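## Task

Pull the red mint tin out from beneath the desk and place it entirely inside the tote. At the end the tote must stand upright, every other object must still be in its own tote, and both the utility cart and the coffee table must be upright. The robot must not topple or finish leaning. The result only counts if it stays put without the robot holding it.

## Robot and tools

Robot: a Hello Robot Stretch 4 with one arm. It has an omni-wheel base, a lift sliding up a mast, a telescoping arm that reaches straight forward, a three-joint wrist (yaw, pitch, roll) and a two-finger gripper with bendy steel fingers. It stands about 1.6 m tall; the base rim lies within 0.23 m of the base origin. Objects may occasionally get nudged by something else.

Frames: the base frame sits on the floor below the base centre, x ahead, y to the left, z up. hand_pose is reported in this frame and marks a point between the open fingertips; its printed value may be somewhat off. With all wrist joints at 0 the hand axes line up with the base frame. The odometry frame is the base frame as it was when the scene began.

execute_actions: argument "actions" is a list holding one action (or empty, which only reports state and images). Optional "cameras": a list of head_camera, head_left_camera, head_right_camera, wrist_camera or all; omitted/null means all, [] means none. One action contains "base", "joints" or both, plus optional "pace" and "contact_limits"; alternatively it is just {"end_of_arm": "enable_torque"}. Motions in one action begin together.
- "base" holds exactly one relative command, an offset from where the base last measured itself: translate_m (metres, forward +, -2 to 2), strafe_m (metres, left +, -2 to 2) or rotate_rad (radians, counter-clockwise +, -3.2 to 3.2).
- "joints" is one object keyed by joint name with absolute targets: lift_m 0 to 1.2 m; arm_m 0 to 0.55 m (extension); wrist_yaw_rad -1.134 to 4.276 (0 straight ahead, + to the left, 3.14 stowed; past 3.4 the arm may block it); wrist_pitch_rad -1.117 to 4.259 (0 level, 1.57 pointing down); wrist_roll_rad -1.117 to 4.259 (0 fingers level, + is clockwise seen from behind); gripper_m -0.038 to 0.141, the fingertip gap in metres (below 0 the tips press together). Done tolerances: ±0.004 for lift, arm and gripper, ±0.02 yaw and roll, ±0.05 pitch. Joint targets outside range get clamped and flagged; other bad values or unknown keys reject the whole call.
- "pace": slow, default, fast or max. Base speed limits 0.1/0.3/0.4/0.6 m/s and turning 1/2/3/4 rad/s respectively, reduced further when the lift is above 0.2 m (down to 0.3 m/s and 1 rad/s at 1.2 m). Any single action lasts at most 15 s.
- "contact_limits": only key arm_m, 0 (gentlest) to 0.75 (firmest), default 0.5; the arm stops when it pushes harder.
A joint or base omitted from an action may keep driving toward its previous target.

wait: "seconds" 0 to 10; commands nothing and returns state and images. zoom_image: "camera" plus "region" [x0, y0, x1, y1] in image pixels from the top-left, at most 504×504, on the latest full image. read_manual: only licence texts. finished_scene: "scene" 1 or 2; irreversible, reports success and reveals the next task. Replying without a tool call ends everything.

Cameras: head_camera looks forward and down from the mast top (turn the base to aim it). head_left_camera and head_right_camera are steeper fisheyes also showing the base and arm. wrist_camera looks along the fingers, tips near the bottom of its image.

Results: lidar_m has 12 distances in metres from the base origin, 30° sectors starting straight ahead and going counter-clockwise (4th left, 7th behind, 10th right); "-" means nothing seen or closer than 0.25 m. It senses from about 0.15 m up, so tabletops appear; it misses glass, thin legs and much behind. wrist_depth_mm is a 7×7 grid of depths from 100 to 2000 mm, top-left first. base_odometry counts wheel rotation (slip included); heading ranges -3.142 to 3.142. A gap over ~0.1 rad between turned_by_wheels and turned_by_imu suggests a collision or slip. base_tilt in degrees, forward and right positive. motor_effort is percent of maximum, peak in brackets; wheel positive means turning right. base_status and joint_status: done, off_target (still may push), contact_stop_at_<key> (blocked; that part goes slack), limit_stop_at_<name> (tilt above 6°, own_body self-collision, etc.), time_out, torque_fault (wrist or gripper motor went limp; send enable_torque). on_its_own lists things not commanded by this call; "held at" is a held target. If a result reports a stop, remaining calls in that reply are skipped.

Gripping: command gripper_m smaller than the object's width; tighter values squeeze harder and pull it toward the wrist. Position readings and done do not prove a hold; look for a clear gripper effort change. Fingertips pressed on a surface can snag; lift away. At scene start, lift_m 0.4 with wrist_yaw_rad 0 unfolds the wrist.

Avoid: turning or driving with over 1 kg held and arm beyond 0.2 m, especially fast; strong steady pushes or pulls, especially with the gripper high; pressing the gripper into things (torque faults); tilting the gripper up while rolled (self-collision); dropping, slamming or knocking over the tote, cart or table; leaving the item resting against the gripper before finishing.

Each tool is called after "Emit:" by a JSON object that holds its "name" and its "arguments".

## Session

I'll start by looking at the current state and all camera images.

Emit:
{"name": "execute_actions", "arguments": {"actions": []}}

Scene clock: 0.00 s.
base_odometry: x=+0.000 y=+0.000 heading=+0.000 (m, m, rad; odometry frame)
turned_by_wheels: +0.000 (rad since the last result)
turned_by_imu: +0.000 (rad since the last result)
base_tilt: forward=+0.1 right=+0.4 (deg)
lidar_m: 1.27 1.80 2.82 1.97 2.47 1.39 1.34 1.42 1.25 1.17 1.26 2.03
base_status: not commanded
joint_positions: lift_m=+0.187 arm_m=-0.002 wrist_yaw_rad=+3.107 wrist_pitch_rad=-0.013 wrist_roll_rad=+0.005 gripper_m=+0.057
joint_status: not commanded
motor_effort: lift_m=+19 arm_m=+0 wrist_yaw_rad=+0 wrist_pitch_rad=-8 wrist_roll_rad=+1 gripper_m=-3 wheel_0=+1 wheel_1=+0 wheel_2=+0 (%)
hand_pose: x=-0.1161 y=+0.0975 z=+0.3690 quat_wxyz=(+0.017, +0.007, +0.003, +1.000) (m; base frame)
wrist_depth_mm: - 148 1863 1863 1921 1808 1863 / - 123 195 1863 1863 1863 1808 / - 117 153 1921 1921 1808 1863 / - 133 190 1808 1863 1863 1756 / 145 1863 1863 1863 1863 1808 1808 / 788 1618 1430 1397 202 1397 1397 / 891 1025 891 931 960 831 931
pictures: head_camera, head_left_camera, head_right_camera, wrist_camera
Images, in order (width x height): head_camera 420x560, head_left_camera 420x672, head_right_camera 420x672, wrist_camera 616x392.

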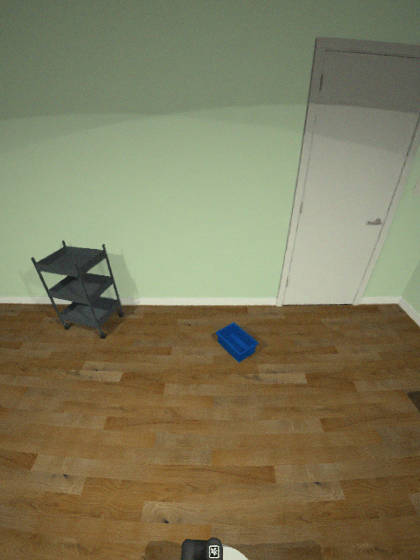

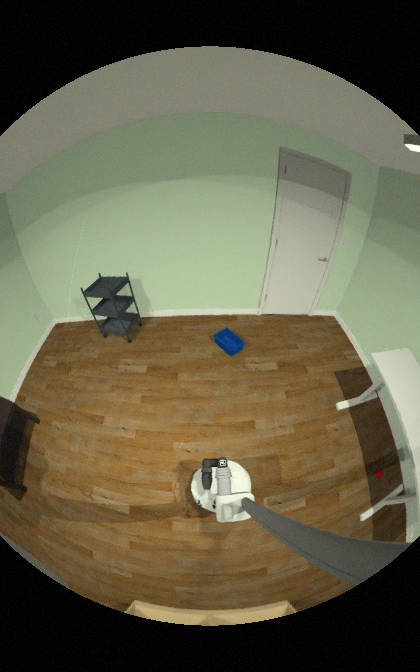

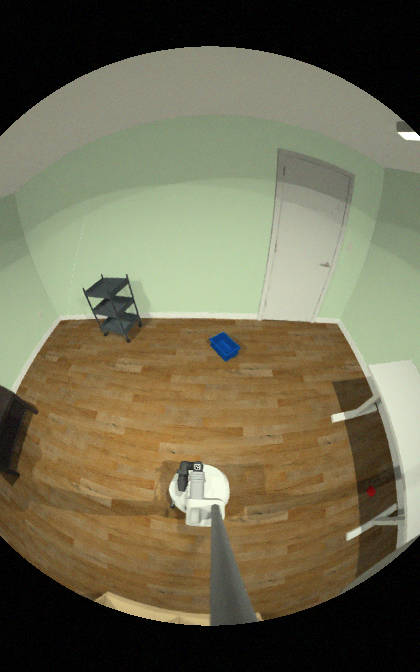

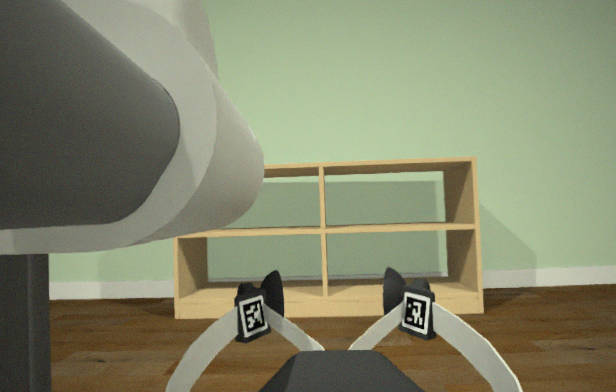

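Emit:
{"name": "zoom_image", "arguments": {"camera": "head_right_camera", "region": [300, 380, 420, 580]}}

Emit:
{"name": "zoom_image", "arguments": {"camera": "head_camera", "region": [180, 300, 300, 390]}}

Region (300, 380, 420, 580) of head_right_camera's 420x672 image, scaled by 2.520, with more detail than that image has; it fills the left 302 columns of this view, and the rest is white.

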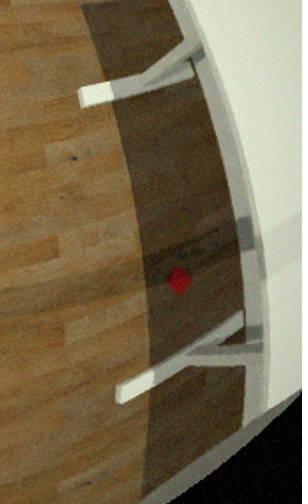

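Region (180, 300, 300, 390) of head_camera's 420x560 image, scaled by 4.200, with more detail than that image has; it fills the top 378 rows of this view, and the rest is white.

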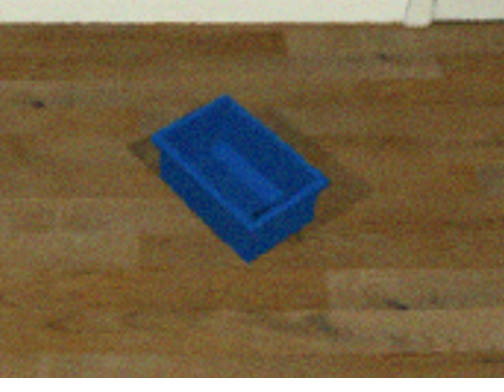

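Emit:
{"name": "execute_actions", "arguments": {"actions": [{"base": {"rotate_rad": -1.65}, "joints": {"lift_m": 0.4, "wrist_yaw_rad": 0, "gripper_m": 0.14}, "pace": "fast"}]}}

Scene clock: 10.67 s.
base_odometry: x=+0.000 y=+0.000 heading=-1.650 (m, m, rad; odometry frame)
turned_by_wheels: -1.650 (rad since the last result)
turned_by_imu: -1.672 (rad since the last result)
base_tilt: forward=+0.0 right=+0.5 (deg)
lidar_m: 1.19 1.23 2.05 1.29 1.78 2.13 1.97 2.03 1.40 1.33 1.36 1.24
base_status: done
joint_positions: lift_m=+0.400 arm_m=-0.002 wrist_yaw_rad=+0.000 wrist_pitch_rad=-0.013 wrist_roll_rad=+0.005 gripper_m=+0.140
joint_status: all done
motor_effort: lift_m=+24(30) arm_m=-1(1) wrist_yaw_rad=-1(4) wrist_pitch_rad=-7(9) wrist_roll_rad=+0(0) gripper_m=-2(2) wheel_0=+3(12) wheel_1=+1(10) wheel_2=+1(7) (%)
hand_pose: x=+0.4576 y=-0.0873 z=+0.5816 quat_wxyz=(+1.000, +0.003, -0.007, +0.000) (m; base frame)
wrist_depth_mm: 1756 1808 1756 1708 1808 1808 1808 / 1708 1756 1756 1808 1756 1808 1756 / 1808 1808 1661 1756 1808 1756 1756 / 1756 1308 1708 1708 1281 1397 1756 / 1708 1661 1661 1756 1756 1756 1756 / 1756 1756 220 1708 1708 195 1756 / 1499 1336 1464 155 1430 1308 1366
pictures: head_camera, head_left_camera, head_right_camera, wrist_camera
Images, in order (width x height): head_camera 420x560, head_left_camera 420x672, head_right_camera 420x672, wrist_camera 616x392.

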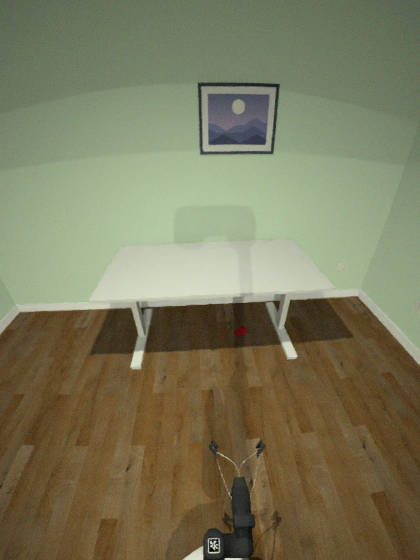

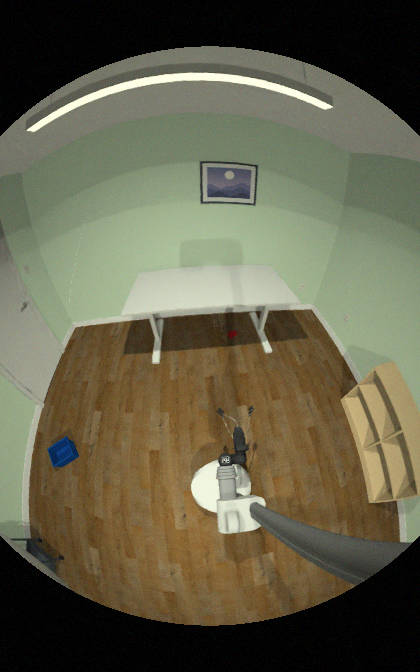

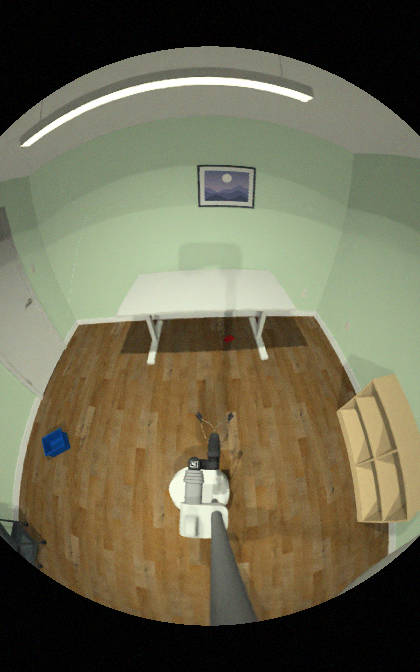

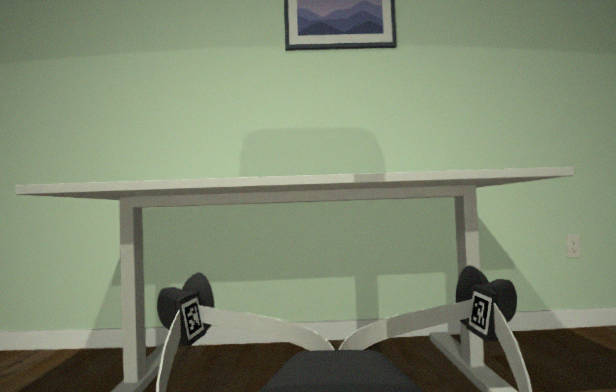

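Emit:
{"name": "zoom_image", "arguments": {"camera": "head_camera", "region": [200, 300, 300, 375]}}

Region (200, 300, 300, 375) of head_camera's 420x560 image, scaled by 5.040, with more detail than that image has; it fills the top 378 rows of this view, and the rest is white.

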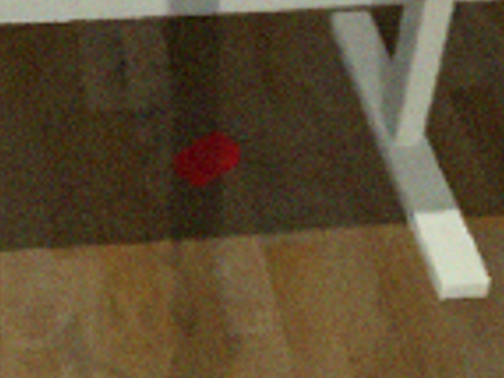

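Emit:
{"name": "execute_actions", "arguments": {"actions": [{"base": {"translate_m": 0.92}, "joints": {"lift_m": 0.2, "arm_m": 0.38, "wrist_pitch_rad": 1.57}, "pace": "fast"}]}}

Scene clock: 129.57 s.
base_odometry: x=-0.072 y=-0.917 heading=-1.649 (m, m, rad; odometry frame)
turned_by_wheels: +0.001 (rad since the last result)
turned_by_imu: -0.006 (rad since the last result)
base_tilt: forward=+0.2 right=+0.5 (deg)
lidar_m: 0.26 0.29 0.39 2.00 1.55 2.46 2.94 2.00 1.38 1.38 0.46 0.29
base_status: done
joint_positions: lift_m=+0.200 arm_m=+0.379 wrist_yaw_rad=+0.000 wrist_pitch_rad=+1.570 wrist_roll_rad=+0.005 gripper_m=+0.140
joint_status: all done
motor_effort: lift_m=+15(22) arm_m=+8(4) wrist_yaw_rad=+0(1) wrist_pitch_rad=-1(7) wrist_roll_rad=+1(0) gripper_m=+0(1) wheel_0=+3(9) wheel_1=+2(9) wheel_2=+3(13) (%)
hand_pose: x=+0.5498 y=-0.0874 z=+0.0901 quat_wxyz=(+0.707, +0.002, +0.707, -0.002) (m; base frame)
wrist_depth_mm: 330 325 320 317 312 307 306 / 329 325 322 315 310 306 279 / 325 322 317 315 312 286 278 / 327 322 319 314 309 304 303 / 327 322 317 314 309 304 300 / 324 320 220 310 309 195 301 / 322 319 315 156 304 304 301
pictures: head_camera, head_left_camera, head_right_camera, wrist_camera
Images, in order (width x height): head_camera 420x560, head_left_camera 420x672, head_right_camera 420x672, wrist_camera 616x392.

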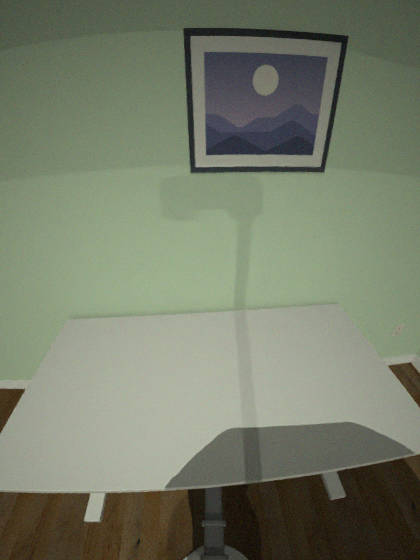

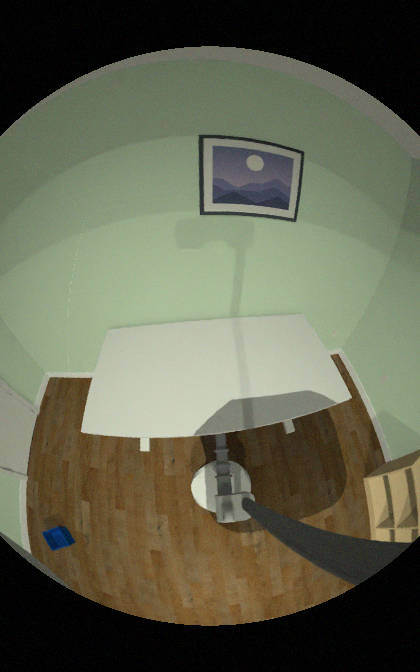

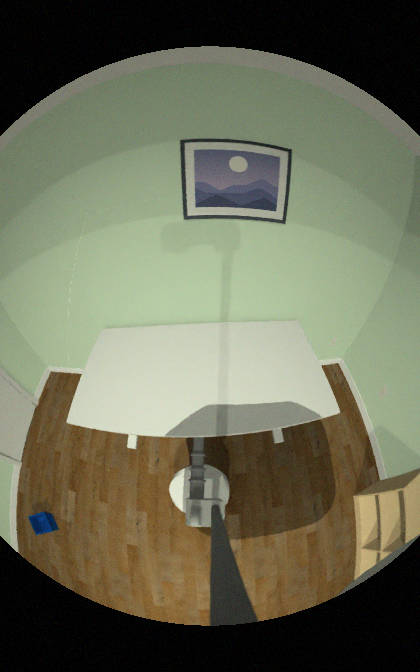

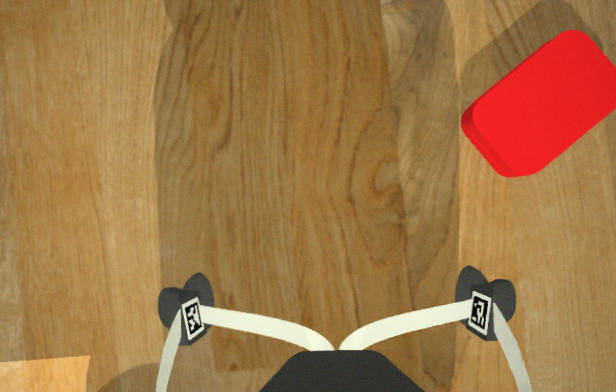

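Emit:
{"name": "zoom_image", "arguments": {"camera": "wrist_camera", "region": [416, 0, 616, 200]}}

Region (416, 0, 616, 200) of wrist_camera's 616x392 image, scaled by 2.520.

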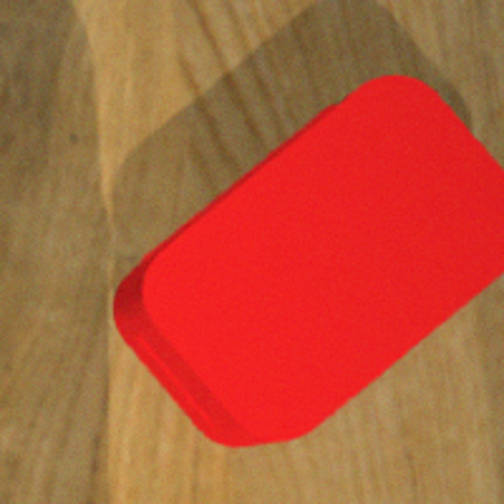

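Emit:
{"name": "zoom_image", "arguments": {"camera": "wrist_camera", "region": [112, 230, 616, 392]}}

Emit:
{"name": "zoom_image", "arguments": {"camera": "wrist_camera", "region": [130, 250, 250, 370]}}

Region (112, 230, 616, 392) of wrist_camera's 616x392 image, scaled by 1.000; it fills the top 162 rows of this view, and the rest is white.

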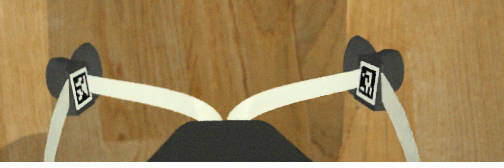

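Region (130, 250, 250, 370) of wrist_camera's 616x392 image, scaled by 4.200.

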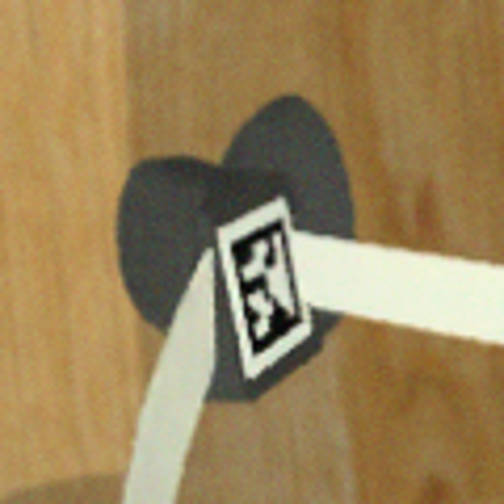

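Emit:
{"name": "execute_actions", "arguments": {"actions": [{"base": {"strafe_m": -0.148}, "joints": {"lift_m": 0.18, "arm_m": 0.498, "wrist_roll_rad": 0.905, "gripper_m": 0.115}, "pace": "fast"}], "cameras": ["wrist_camera", "head_right_camera"]}}

Scene clock: 213.80 s.
base_odometry: x=-0.220 y=-0.906 heading=-1.649 (m, m, rad; odometry frame)
turned_by_wheels: +0.000 (rad since the last result)
turned_by_imu: +0.000 (rad since the last result)
base_tilt: forward=-0.1 right=+0.5 (deg)
lidar_m: 0.27 0.29 0.39 2.17 1.64 2.56 2.92 1.77 1.23 1.33 0.45 0.31
base_status: done
joint_positions: lift_m=+0.180 arm_m=+0.497 wrist_yaw_rad=+0.000 wrist_pitch_rad=+1.570 wrist_roll_rad=+0.905 gripper_m=+0.115
joint_status: all done
motor_effort: lift_m=+14(6) arm_m=+8(8) wrist_yaw_rad=-1(1) wrist_pitch_rad=+1(1) wrist_roll_rad=+2(6) gripper_m=+2(0) wheel_0=+0(17) wheel_1=+2(10) wheel_2=+0(2) (%)
hand_pose: x=+0.6678 y=-0.0874 z=+0.0701 quat_wxyz=(+0.636, +0.309, +0.636, -0.309) (m; base frame)
wrist_depth_mm: 306 303 301 297 294 291 289 / 306 303 300 297 293 290 290 / 303 300 298 294 291 289 286 / 301 298 297 268 290 289 285 / 300 297 296 267 289 287 286 / 300 298 206 266 264 208 283 / 298 296 293 158 289 285 283
pictures: head_right_camera, wrist_camera
Images, in order (width x height): head_right_camera 420x672, wrist_camera 616x392.

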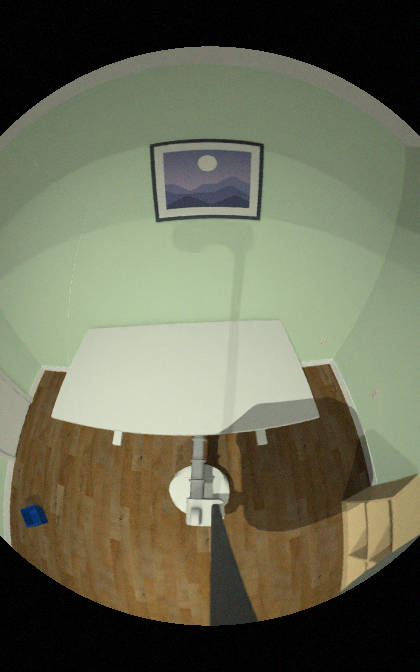

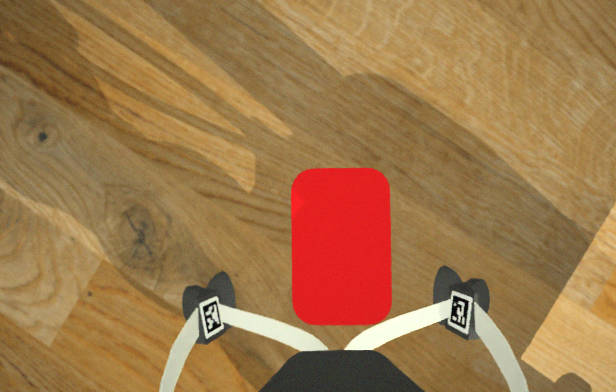

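Emit:
{"name": "execute_actions", "arguments": {"actions": [{"base": {"strafe_m": -0.027}, "joints": {"lift_m": 0.143, "arm_m": 0.513}}], "cameras": ["wrist_camera"]}}

Scene clock: 253.67 s.
base_odometry: x=-0.246 y=-0.903 heading=-1.649 (m, m, rad; odometry frame)
turned_by_wheels: +0.000 (rad since the last result)
turned_by_imu: +0.000 (rad since the last result)
base_tilt: forward=+0.0 right=+0.3 (deg)
lidar_m: 0.29 0.31 0.40 2.17 1.83 2.57 2.90 1.70 1.22 1.30 0.47 0.30
base_status: done
joint_positions: lift_m=+0.143 arm_m=+0.512 wrist_yaw_rad=+0.000 wrist_pitch_rad=+1.570 wrist_roll_rad=+0.905 gripper_m=+0.115
joint_status: all done
motor_effort: lift_m=+13(15) arm_m=+8(11) wrist_yaw_rad=+0(0) wrist_pitch_rad=+1(0) wrist_roll_rad=+2(1) gripper_m=-3(3) wheel_0=+2(9) wheel_1=-2(11) wheel_2=+0(1) (%)
hand_pose: x=+0.6828 y=-0.0874 z=+0.0332 quat_wxyz=(+0.636, +0.309, +0.636, -0.309) (m; base frame)
wrist_depth_mm: 268 265 264 260 258 255 253 / 266 264 260 258 257 255 253 / 266 264 258 257 256 253 253 / 263 263 259 257 254 252 252 / 262 260 259 230 253 251 249 / 262 259 206 229 226 208 249 / 262 258 255 157 251 250 248
pictures: wrist_camera
Images, in order (width x height): wrist_camera 616x392.

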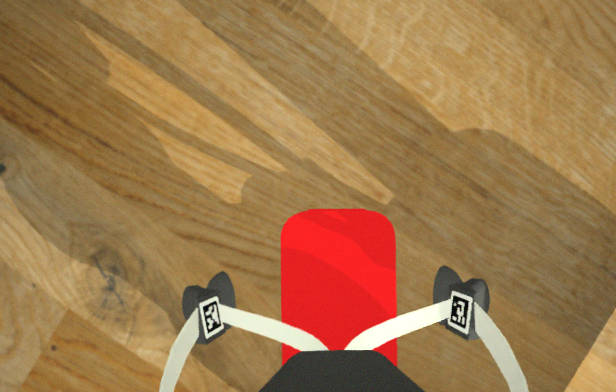

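Emit:
{"name": "execute_actions", "arguments": {"actions": [{"joints": {"gripper_m": 0.02}}], "cameras": ["wrist_camera"]}}

Scene clock: 267.30 s.
base_odometry: x=-0.246 y=-0.903 heading=-1.649 (m, m, rad; odometry frame)
turned_by_wheels: +0.000 (rad since the last result)
turned_by_imu: +0.000 (rad since the last result)
base_tilt: forward=+0.2 right=+0.4 (deg)
lidar_m: 0.28 0.29 0.40 2.18 1.81 2.57 2.89 1.68 1.22 1.30 0.48 0.32
base_status: not commanded
joint_positions: lift_m=+0.143 arm_m=+0.512 wrist_yaw_rad=+0.000 wrist_pitch_rad=+1.570 wrist_roll_rad=+0.905 gripper_m=+0.020
joint_status: all done
motor_effort: lift_m=+14(14) arm_m=+8(8) wrist_yaw_rad=+0(1) wrist_pitch_rad=+0(1) wrist_roll_rad=+1(2) gripper_m=-20(24) wheel_0=+2(2) wheel_1=-2(1) wheel_2=+0(0) (%)
hand_pose: x=+0.6828 y=-0.0874 z=+0.0331 quat_wxyz=(+0.636, +0.309, +0.636, -0.309) (m; base frame)
wrist_depth_mm: 267 266 263 260 258 255 252 / 265 264 263 258 256 253 252 / 266 263 260 258 255 254 250 / 265 262 260 257 254 252 251 / 263 260 258 220 251 251 249 / 263 259 210 220 210 248 248 / 262 260 255 151 251 248 247
pictures: wrist_camera
Images, in order (width x height): wrist_camera 616x392.

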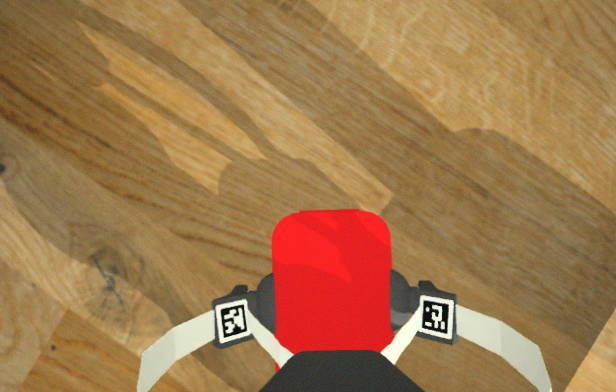

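Emit:
{"name": "execute_actions", "arguments": {"actions": [{"base": {"rotate_rad": 2.09}, "joints": {"lift_m": 0.2, "arm_m": 0.38}, "pace": "fast"}], "cameras": ["head_camera", "head_right_camera", "wrist_camera"]}}

Scene clock: 324.40 s.
base_odometry: x=-0.246 y=-0.903 heading=+0.441 (m, m, rad; odometry frame)
turned_by_wheels: +2.090 (rad since the last result)
turned_by_imu: +2.118 (rad since the last result)
base_tilt: forward=+0.0 right=+0.5 (deg)
lidar_m: 1.64 2.58 2.87 1.73 1.22 1.30 0.47 0.31 0.29 0.29 0.41 2.18
base_status: done
joint_positions: lift_m=+0.200 arm_m=+0.381 wrist_yaw_rad=+0.000 wrist_pitch_rad=+1.570 wrist_roll_rad=+0.905 gripper_m=+0.020
joint_status: all done
motor_effort: lift_m=+23(22) arm_m=-8(6) wrist_yaw_rad=-1(2) wrist_pitch_rad=+2(5) wrist_roll_rad=+1(2) gripper_m=-21(21) wheel_0=+0(11) wheel_1=-1(13) wheel_2=+1(12) (%)
hand_pose: x=+0.5526 y=-0.0874 z=+0.0894 quat_wxyz=(+0.636, +0.309, +0.636, -0.309) (m; base frame)
wrist_depth_mm: 325 324 322 317 314 312 310 / 324 324 320 315 314 310 307 / 324 320 319 314 310 309 307 / 322 319 314 310 310 307 304 / 320 317 315 220 307 306 303 / 319 315 210 220 210 304 303 / 319 314 310 151 304 304 303
pictures: head_camera, head_right_camera, wrist_camera
Images, in order (width x height): head_camera 420x560, head_right_camera 420x672, wrist_camera 616x392.

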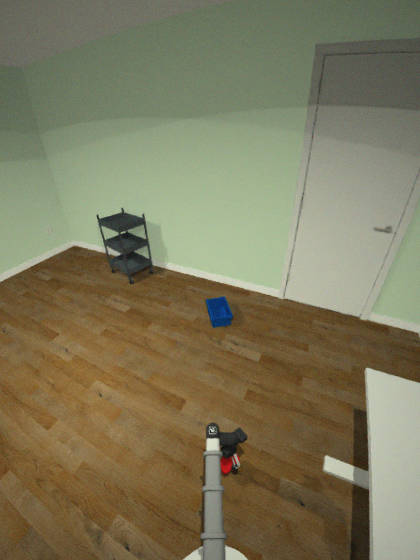

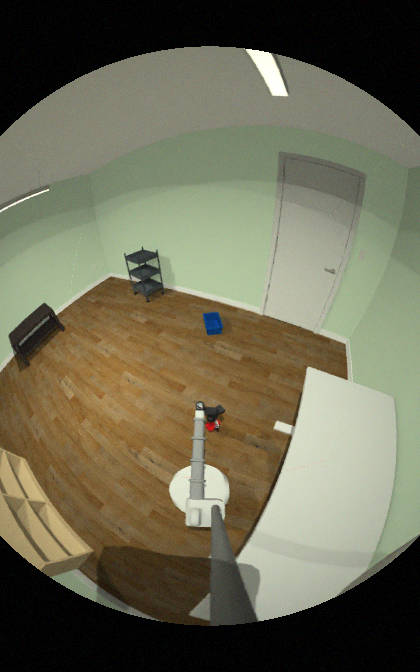

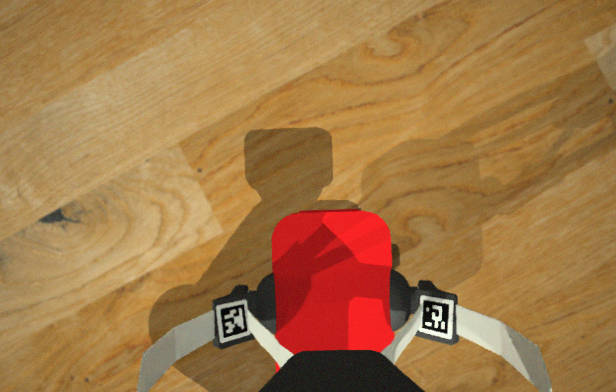

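Emit:
{"name": "zoom_image", "arguments": {"camera": "head_camera", "region": [180, 280, 260, 340]}}

Region (180, 280, 260, 340) of head_camera's 420x560 image, scaled by 6.300, with more detail than that image has; it fills the top 378 rows of this view, and the rest is white.

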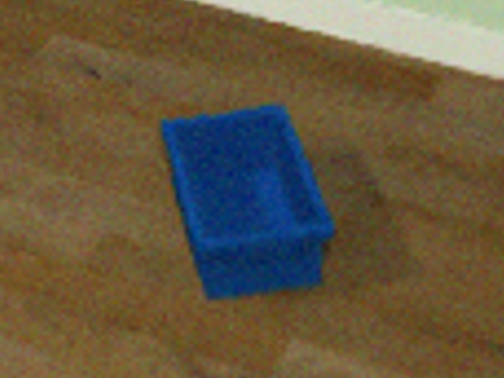

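Emit:
{"name": "execute_actions", "arguments": {"actions": [{"base": {"translate_m": 1.13}, "joints": {"lift_m": 0.36, "arm_m": 0.47, "wrist_roll_rad": 1.35}, "pace": "max"}], "cameras": ["head_camera", "wrist_camera"]}}

Scene clock: 354.73 s.
base_odometry: x=+0.775 y=-0.420 heading=+0.442 (m, m, rad; odometry frame)
turned_by_wheels: +0.000 (rad since the last result)
turned_by_imu: -0.008 (rad since the last result)
base_tilt: forward=-0.1 right=+0.3 (deg)
lidar_m: 0.50 1.56 2.59 2.45 2.29 2.14 1.24 0.84 0.78 1.62 1.24 0.56
base_status: done
joint_positions: lift_m=+0.360 arm_m=+0.469 wrist_yaw_rad=+0.000 wrist_pitch_rad=+1.570 wrist_roll_rad=+1.350 gripper_m=+0.020
joint_status: all done
motor_effort: lift_m=+23(30) arm_m=+7(10) wrist_yaw_rad=+0(1) wrist_pitch_rad=+0(2) wrist_roll_rad=+2(3) gripper_m=-21(21) wheel_0=+3(12) wheel_1=+1(9) wheel_2=+1(17) (%)
hand_pose: x=+0.6399 y=-0.0874 z=+0.2494 quat_wxyz=(+0.552, +0.442, +0.552, -0.442) (m; base frame)
wrist_depth_mm: 488 488 484 480 477 469 469 / 492 484 477 473 473 466 466 / 484 480 477 477 469 462 466 / 484 480 469 433 445 462 462 / 480 427 466 222 347 462 459 / 477 424 210 220 211 459 455 / 477 469 366 151 343 455 452
pictures: head_camera, wrist_camera
Images, in order (width x height): head_camera 420x560, wrist_camera 616x392.

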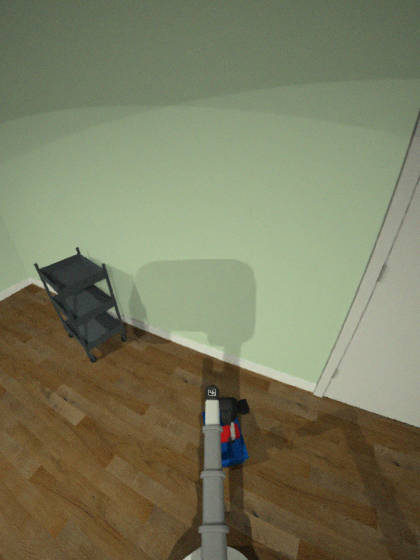

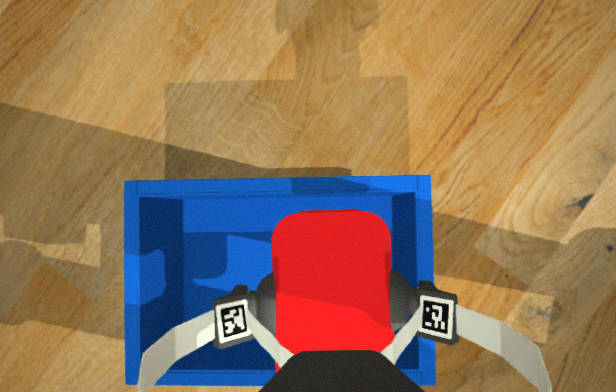

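Emit:
{"name": "zoom_image", "arguments": {"camera": "wrist_camera", "region": [110, 160, 450, 392]}}

Emit:
{"name": "zoom_image", "arguments": {"camera": "head_camera", "region": [170, 370, 290, 490]}}

Region (110, 160, 450, 392) of wrist_camera's 616x392 image, scaled by 1.482; it fills the top 344 rows of this view, and the rest is white.

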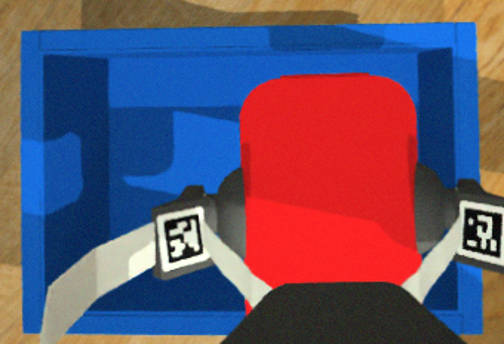

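Region (170, 370, 290, 490) of head_camera's 420x560 image, scaled by 4.200, with more detail than that image has.

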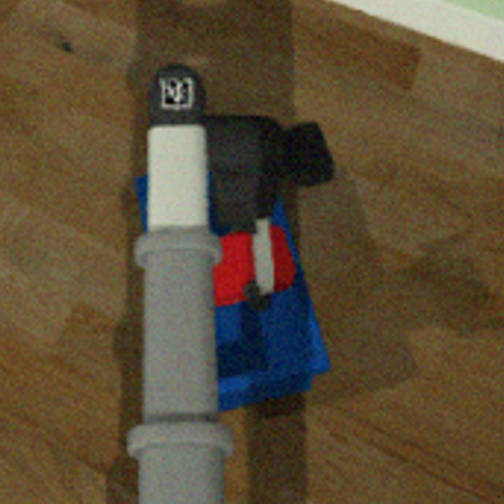

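Emit:
{"name": "execute_actions", "arguments": {"actions": [{"base": {"strafe_m": 0.024}, "joints": {"lift_m": 0.285, "arm_m": 0.52}, "pace": "fast"}], "cameras": ["head_camera", "head_right_camera", "wrist_camera"]}}

Scene clock: 410.80 s.
base_odometry: x=+0.765 y=-0.399 heading=+0.441 (m, m, rad; odometry frame)
turned_by_wheels: +0.000 (rad since the last result)
turned_by_imu: -0.001 (rad since the last result)
base_tilt: forward=+0.0 right=+0.4 (deg)
lidar_m: 0.52 1.54 2.51 2.42 2.25 2.13 1.30 0.83 0.80 1.63 1.27 0.57
base_status: done
joint_positions: lift_m=+0.285 arm_m=+0.519 wrist_yaw_rad=+0.000 wrist_pitch_rad=+1.570 wrist_roll_rad=+1.350 gripper_m=+0.020
joint_status: all done
motor_effort: lift_m=+14(20) arm_m=+8(7) wrist_yaw_rad=-1(0) wrist_pitch_rad=+2(1) wrist_roll_rad=+1(2) gripper_m=-23(22) wheel_0=-2(11) wheel_1=-1(11) wheel_2=+0(2) (%)
hand_pose: x=+0.6898 y=-0.0874 z=+0.1751 quat_wxyz=(+0.552, +0.442, +0.552, -0.442) (m; base frame)
wrist_depth_mm: 410 410 407 404 402 397 399 / 415 407 404 402 399 394 397 / 407 404 402 399 397 394 392 / 407 404 394 397 392 319 389 / 404 402 394 220 387 324 382 / 402 399 210 220 211 272 384 / 402 399 309 151 293 281 382
pictures: head_camera, head_right_camera, wrist_camera
Images, in order (width x height): head_camera 420x560, head_right_camera 420x672, wrist_camera 616x392.

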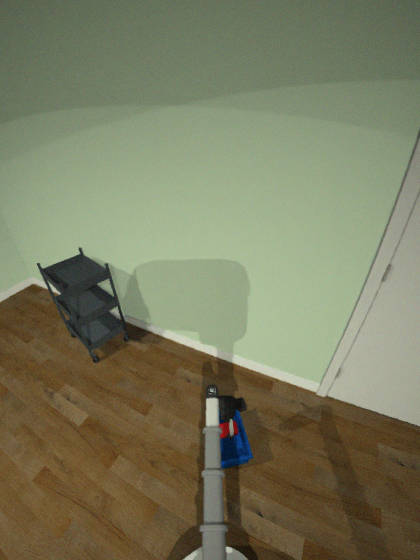

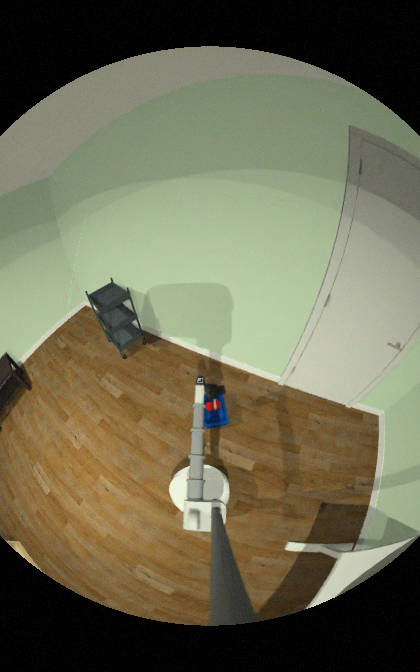

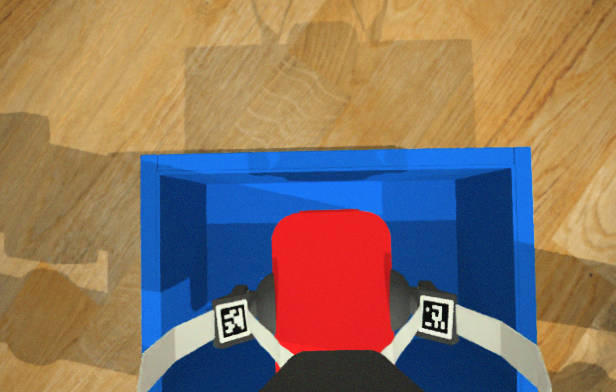

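Emit:
{"name": "zoom_image", "arguments": {"camera": "head_camera", "region": [190, 390, 280, 480]}}

Emit:
{"name": "zoom_image", "arguments": {"camera": "wrist_camera", "region": [130, 140, 560, 392]}}

Region (190, 390, 280, 480) of head_camera's 420x560 image, scaled by 5.600, with more detail than that image has.

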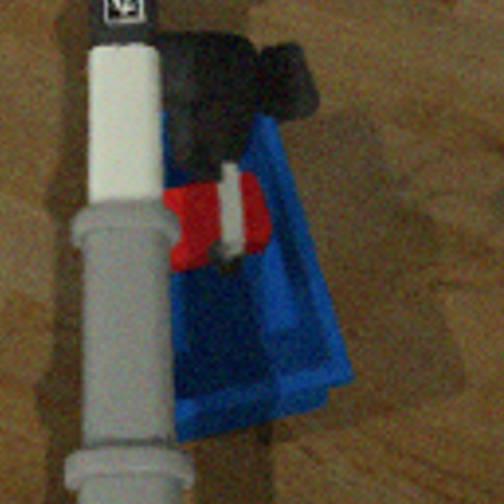

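Region (130, 140, 560, 392) of wrist_camera's 616x392 image, scaled by 1.172; it fills the top 295 rows of this view, and the rest is white.

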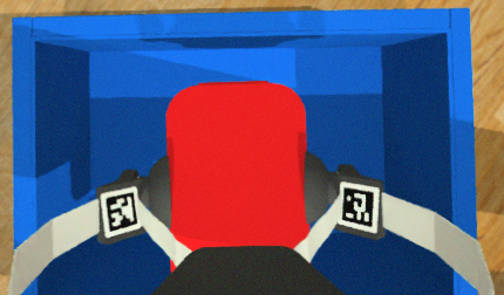

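Emit:
{"name": "execute_actions", "arguments": {"actions": [{"joints": {"lift_m": 0.151}, "pace": "fast"}], "cameras": ["wrist_camera"]}}

Scene clock: 433.53 s.
base_odometry: x=+0.765 y=-0.399 heading=+0.441 (m, m, rad; odometry frame)
turned_by_wheels: +0.000 (rad since the last result)
turned_by_imu: +0.000 (rad since the last result)
base_tilt: forward=+0.1 right=+0.5 (deg)
lidar_m: 0.53 1.56 2.52 2.44 2.24 2.14 1.27 0.87 0.82 1.62 1.28 0.57
base_status: not commanded
joint_positions: lift_m=+0.151 arm_m=+0.519 wrist_yaw_rad=+0.000 wrist_pitch_rad=+1.570 wrist_roll_rad=+1.350 gripper_m=+0.020
joint_status: all done
motor_effort: lift_m=+14(10) arm_m=+8(8) wrist_yaw_rad=-1(0) wrist_pitch_rad=+0(1) wrist_roll_rad=+2(1) gripper_m=-22(19) wheel_0=-1(2) wheel_1=-1(2) wheel_2=+0(0) (%)
hand_pose: x=+0.6898 y=-0.0874 z=+0.0411 quat_wxyz=(+0.552, +0.442, +0.552, -0.442) (m; base frame)
wrist_depth_mm: 276 276 272 271 267 266 264 / 274 271 270 268 265 264 263 / 151 150 149 152 155 158 160 / 167 241 264 262 260 259 225 / 166 238 262 220 258 255 226 / 164 238 210 220 211 254 227 / 167 206 260 151 254 253 220
pictures: wrist_camera
Images, in order (width x height): wrist_camera 616x392.

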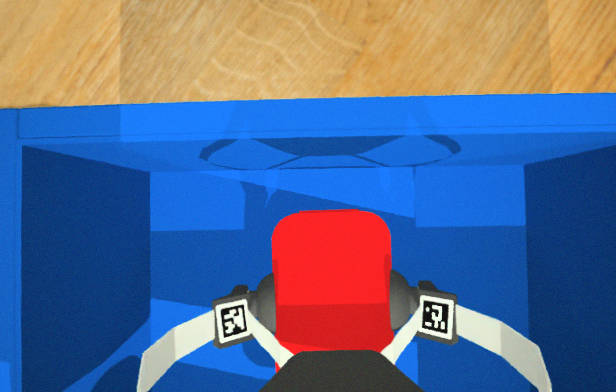

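Emit:
{"name": "execute_actions", "arguments": {"actions": [{"joints": {"gripper_m": 0.095, "lift_m": 0.148}}], "cameras": ["wrist_camera"]}}

Scene clock: 441.23 s.
base_odometry: x=+0.765 y=-0.399 heading=+0.441 (m, m, rad; odometry frame)
turned_by_wheels: +0.000 (rad since the last result)
turned_by_imu: +0.000 (rad since the last result)
base_tilt: forward=+0.2 right=+0.4 (deg)
lidar_m: 0.53 1.56 2.52 2.43 2.26 2.14 1.31 0.86 0.81 1.64 1.27 0.57
base_status: not commanded
joint_positions: lift_m=+0.148 arm_m=+0.519 wrist_yaw_rad=+0.000 wrist_pitch_rad=+1.570 wrist_roll_rad=+1.350 gripper_m=+0.095
joint_status: all done
motor_effort: lift_m=+14(11) arm_m=+8(7) wrist_yaw_rad=+0(0) wrist_pitch_rad=+0(2) wrist_roll_rad=+1(1) gripper_m=-4(22) wheel_0=-2(2) wheel_1=-2(1) wheel_2=+0(0) (%)
hand_pose: x=+0.6898 y=-0.0874 z=+0.0381 quat_wxyz=(+0.552, +0.442, +0.552, -0.442) (m; base frame)
wrist_depth_mm: 274 272 270 267 265 264 259 / 272 271 266 264 263 260 259 / 148 147 149 152 155 158 192 / 166 240 260 259 259 255 224 / 165 238 260 231 255 255 226 / 165 237 217 229 229 252 228 / 167 235 256 165 253 252 227
pictures: wrist_camera
Images, in order (width x height): wrist_camera 616x392.

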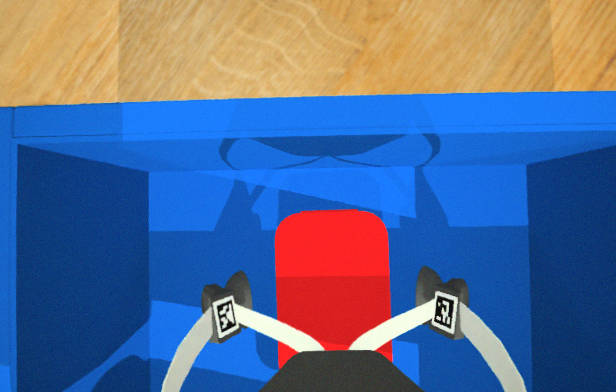

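Emit:
{"name": "execute_actions", "arguments": {"actions": [{"joints": {"lift_m": 0.3}, "pace": "max"}], "cameras": ["head_camera", "wrist_camera"]}}

Scene clock: 448.90 s.
base_odometry: x=+0.765 y=-0.399 heading=+0.441 (m, m, rad; odometry frame)
turned_by_wheels: +0.000 (rad since the last result)
turned_by_imu: +0.000 (rad since the last result)
base_tilt: forward=+0.1 right=+0.5 (deg)
lidar_m: 0.53 1.56 2.54 2.44 2.25 2.14 1.29 0.85 0.81 1.63 1.26 0.57
base_status: not commanded
joint_positions: lift_m=+0.300 arm_m=+0.519 wrist_yaw_rad=+0.000 wrist_pitch_rad=+1.570 wrist_roll_rad=+1.350 gripper_m=+0.095
joint_status: all done
motor_effort: lift_m=+23(21) arm_m=+8(8) wrist_yaw_rad=+0(0) wrist_pitch_rad=+3(2) wrist_roll_rad=+1(1) gripper_m=-3(4) wheel_0=-2(2) wheel_1=-1(2) wheel_2=+0(0) (%)
hand_pose: x=+0.6898 y=-0.0874 z=+0.1894 quat_wxyz=(+0.552, +0.442, +0.552, -0.442) (m; base frame)
wrist_depth_mm: 427 427 421 418 418 415 413 / 427 421 418 418 413 407 407 / 427 418 418 413 413 410 407 / 424 418 399 410 402 320 404 / 418 415 413 382 404 324 399 / 418 410 217 382 377 286 402 / 413 413 307 165 325 283 397
pictures: head_camera, wrist_camera
Images, in order (width x height): head_camera 420x560, wrist_camera 616x392.

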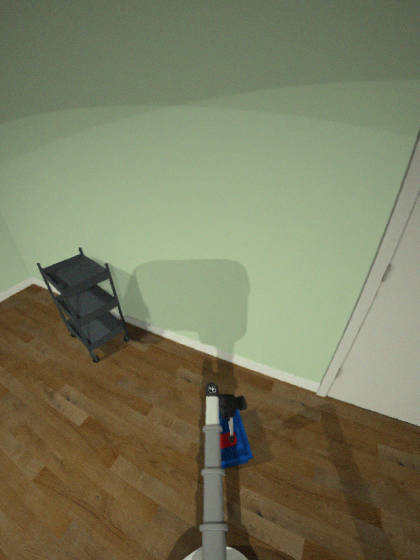

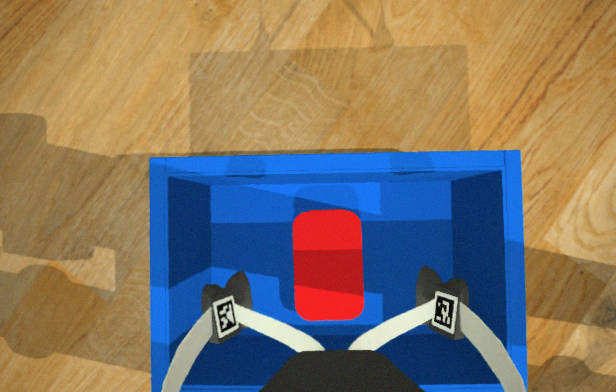

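The tin is lying flat inside the upright tote and the gripper is clear of it.

Emit:
{"name": "finished_scene", "arguments": {"scene": 1}}

The scene is finished: the task was done.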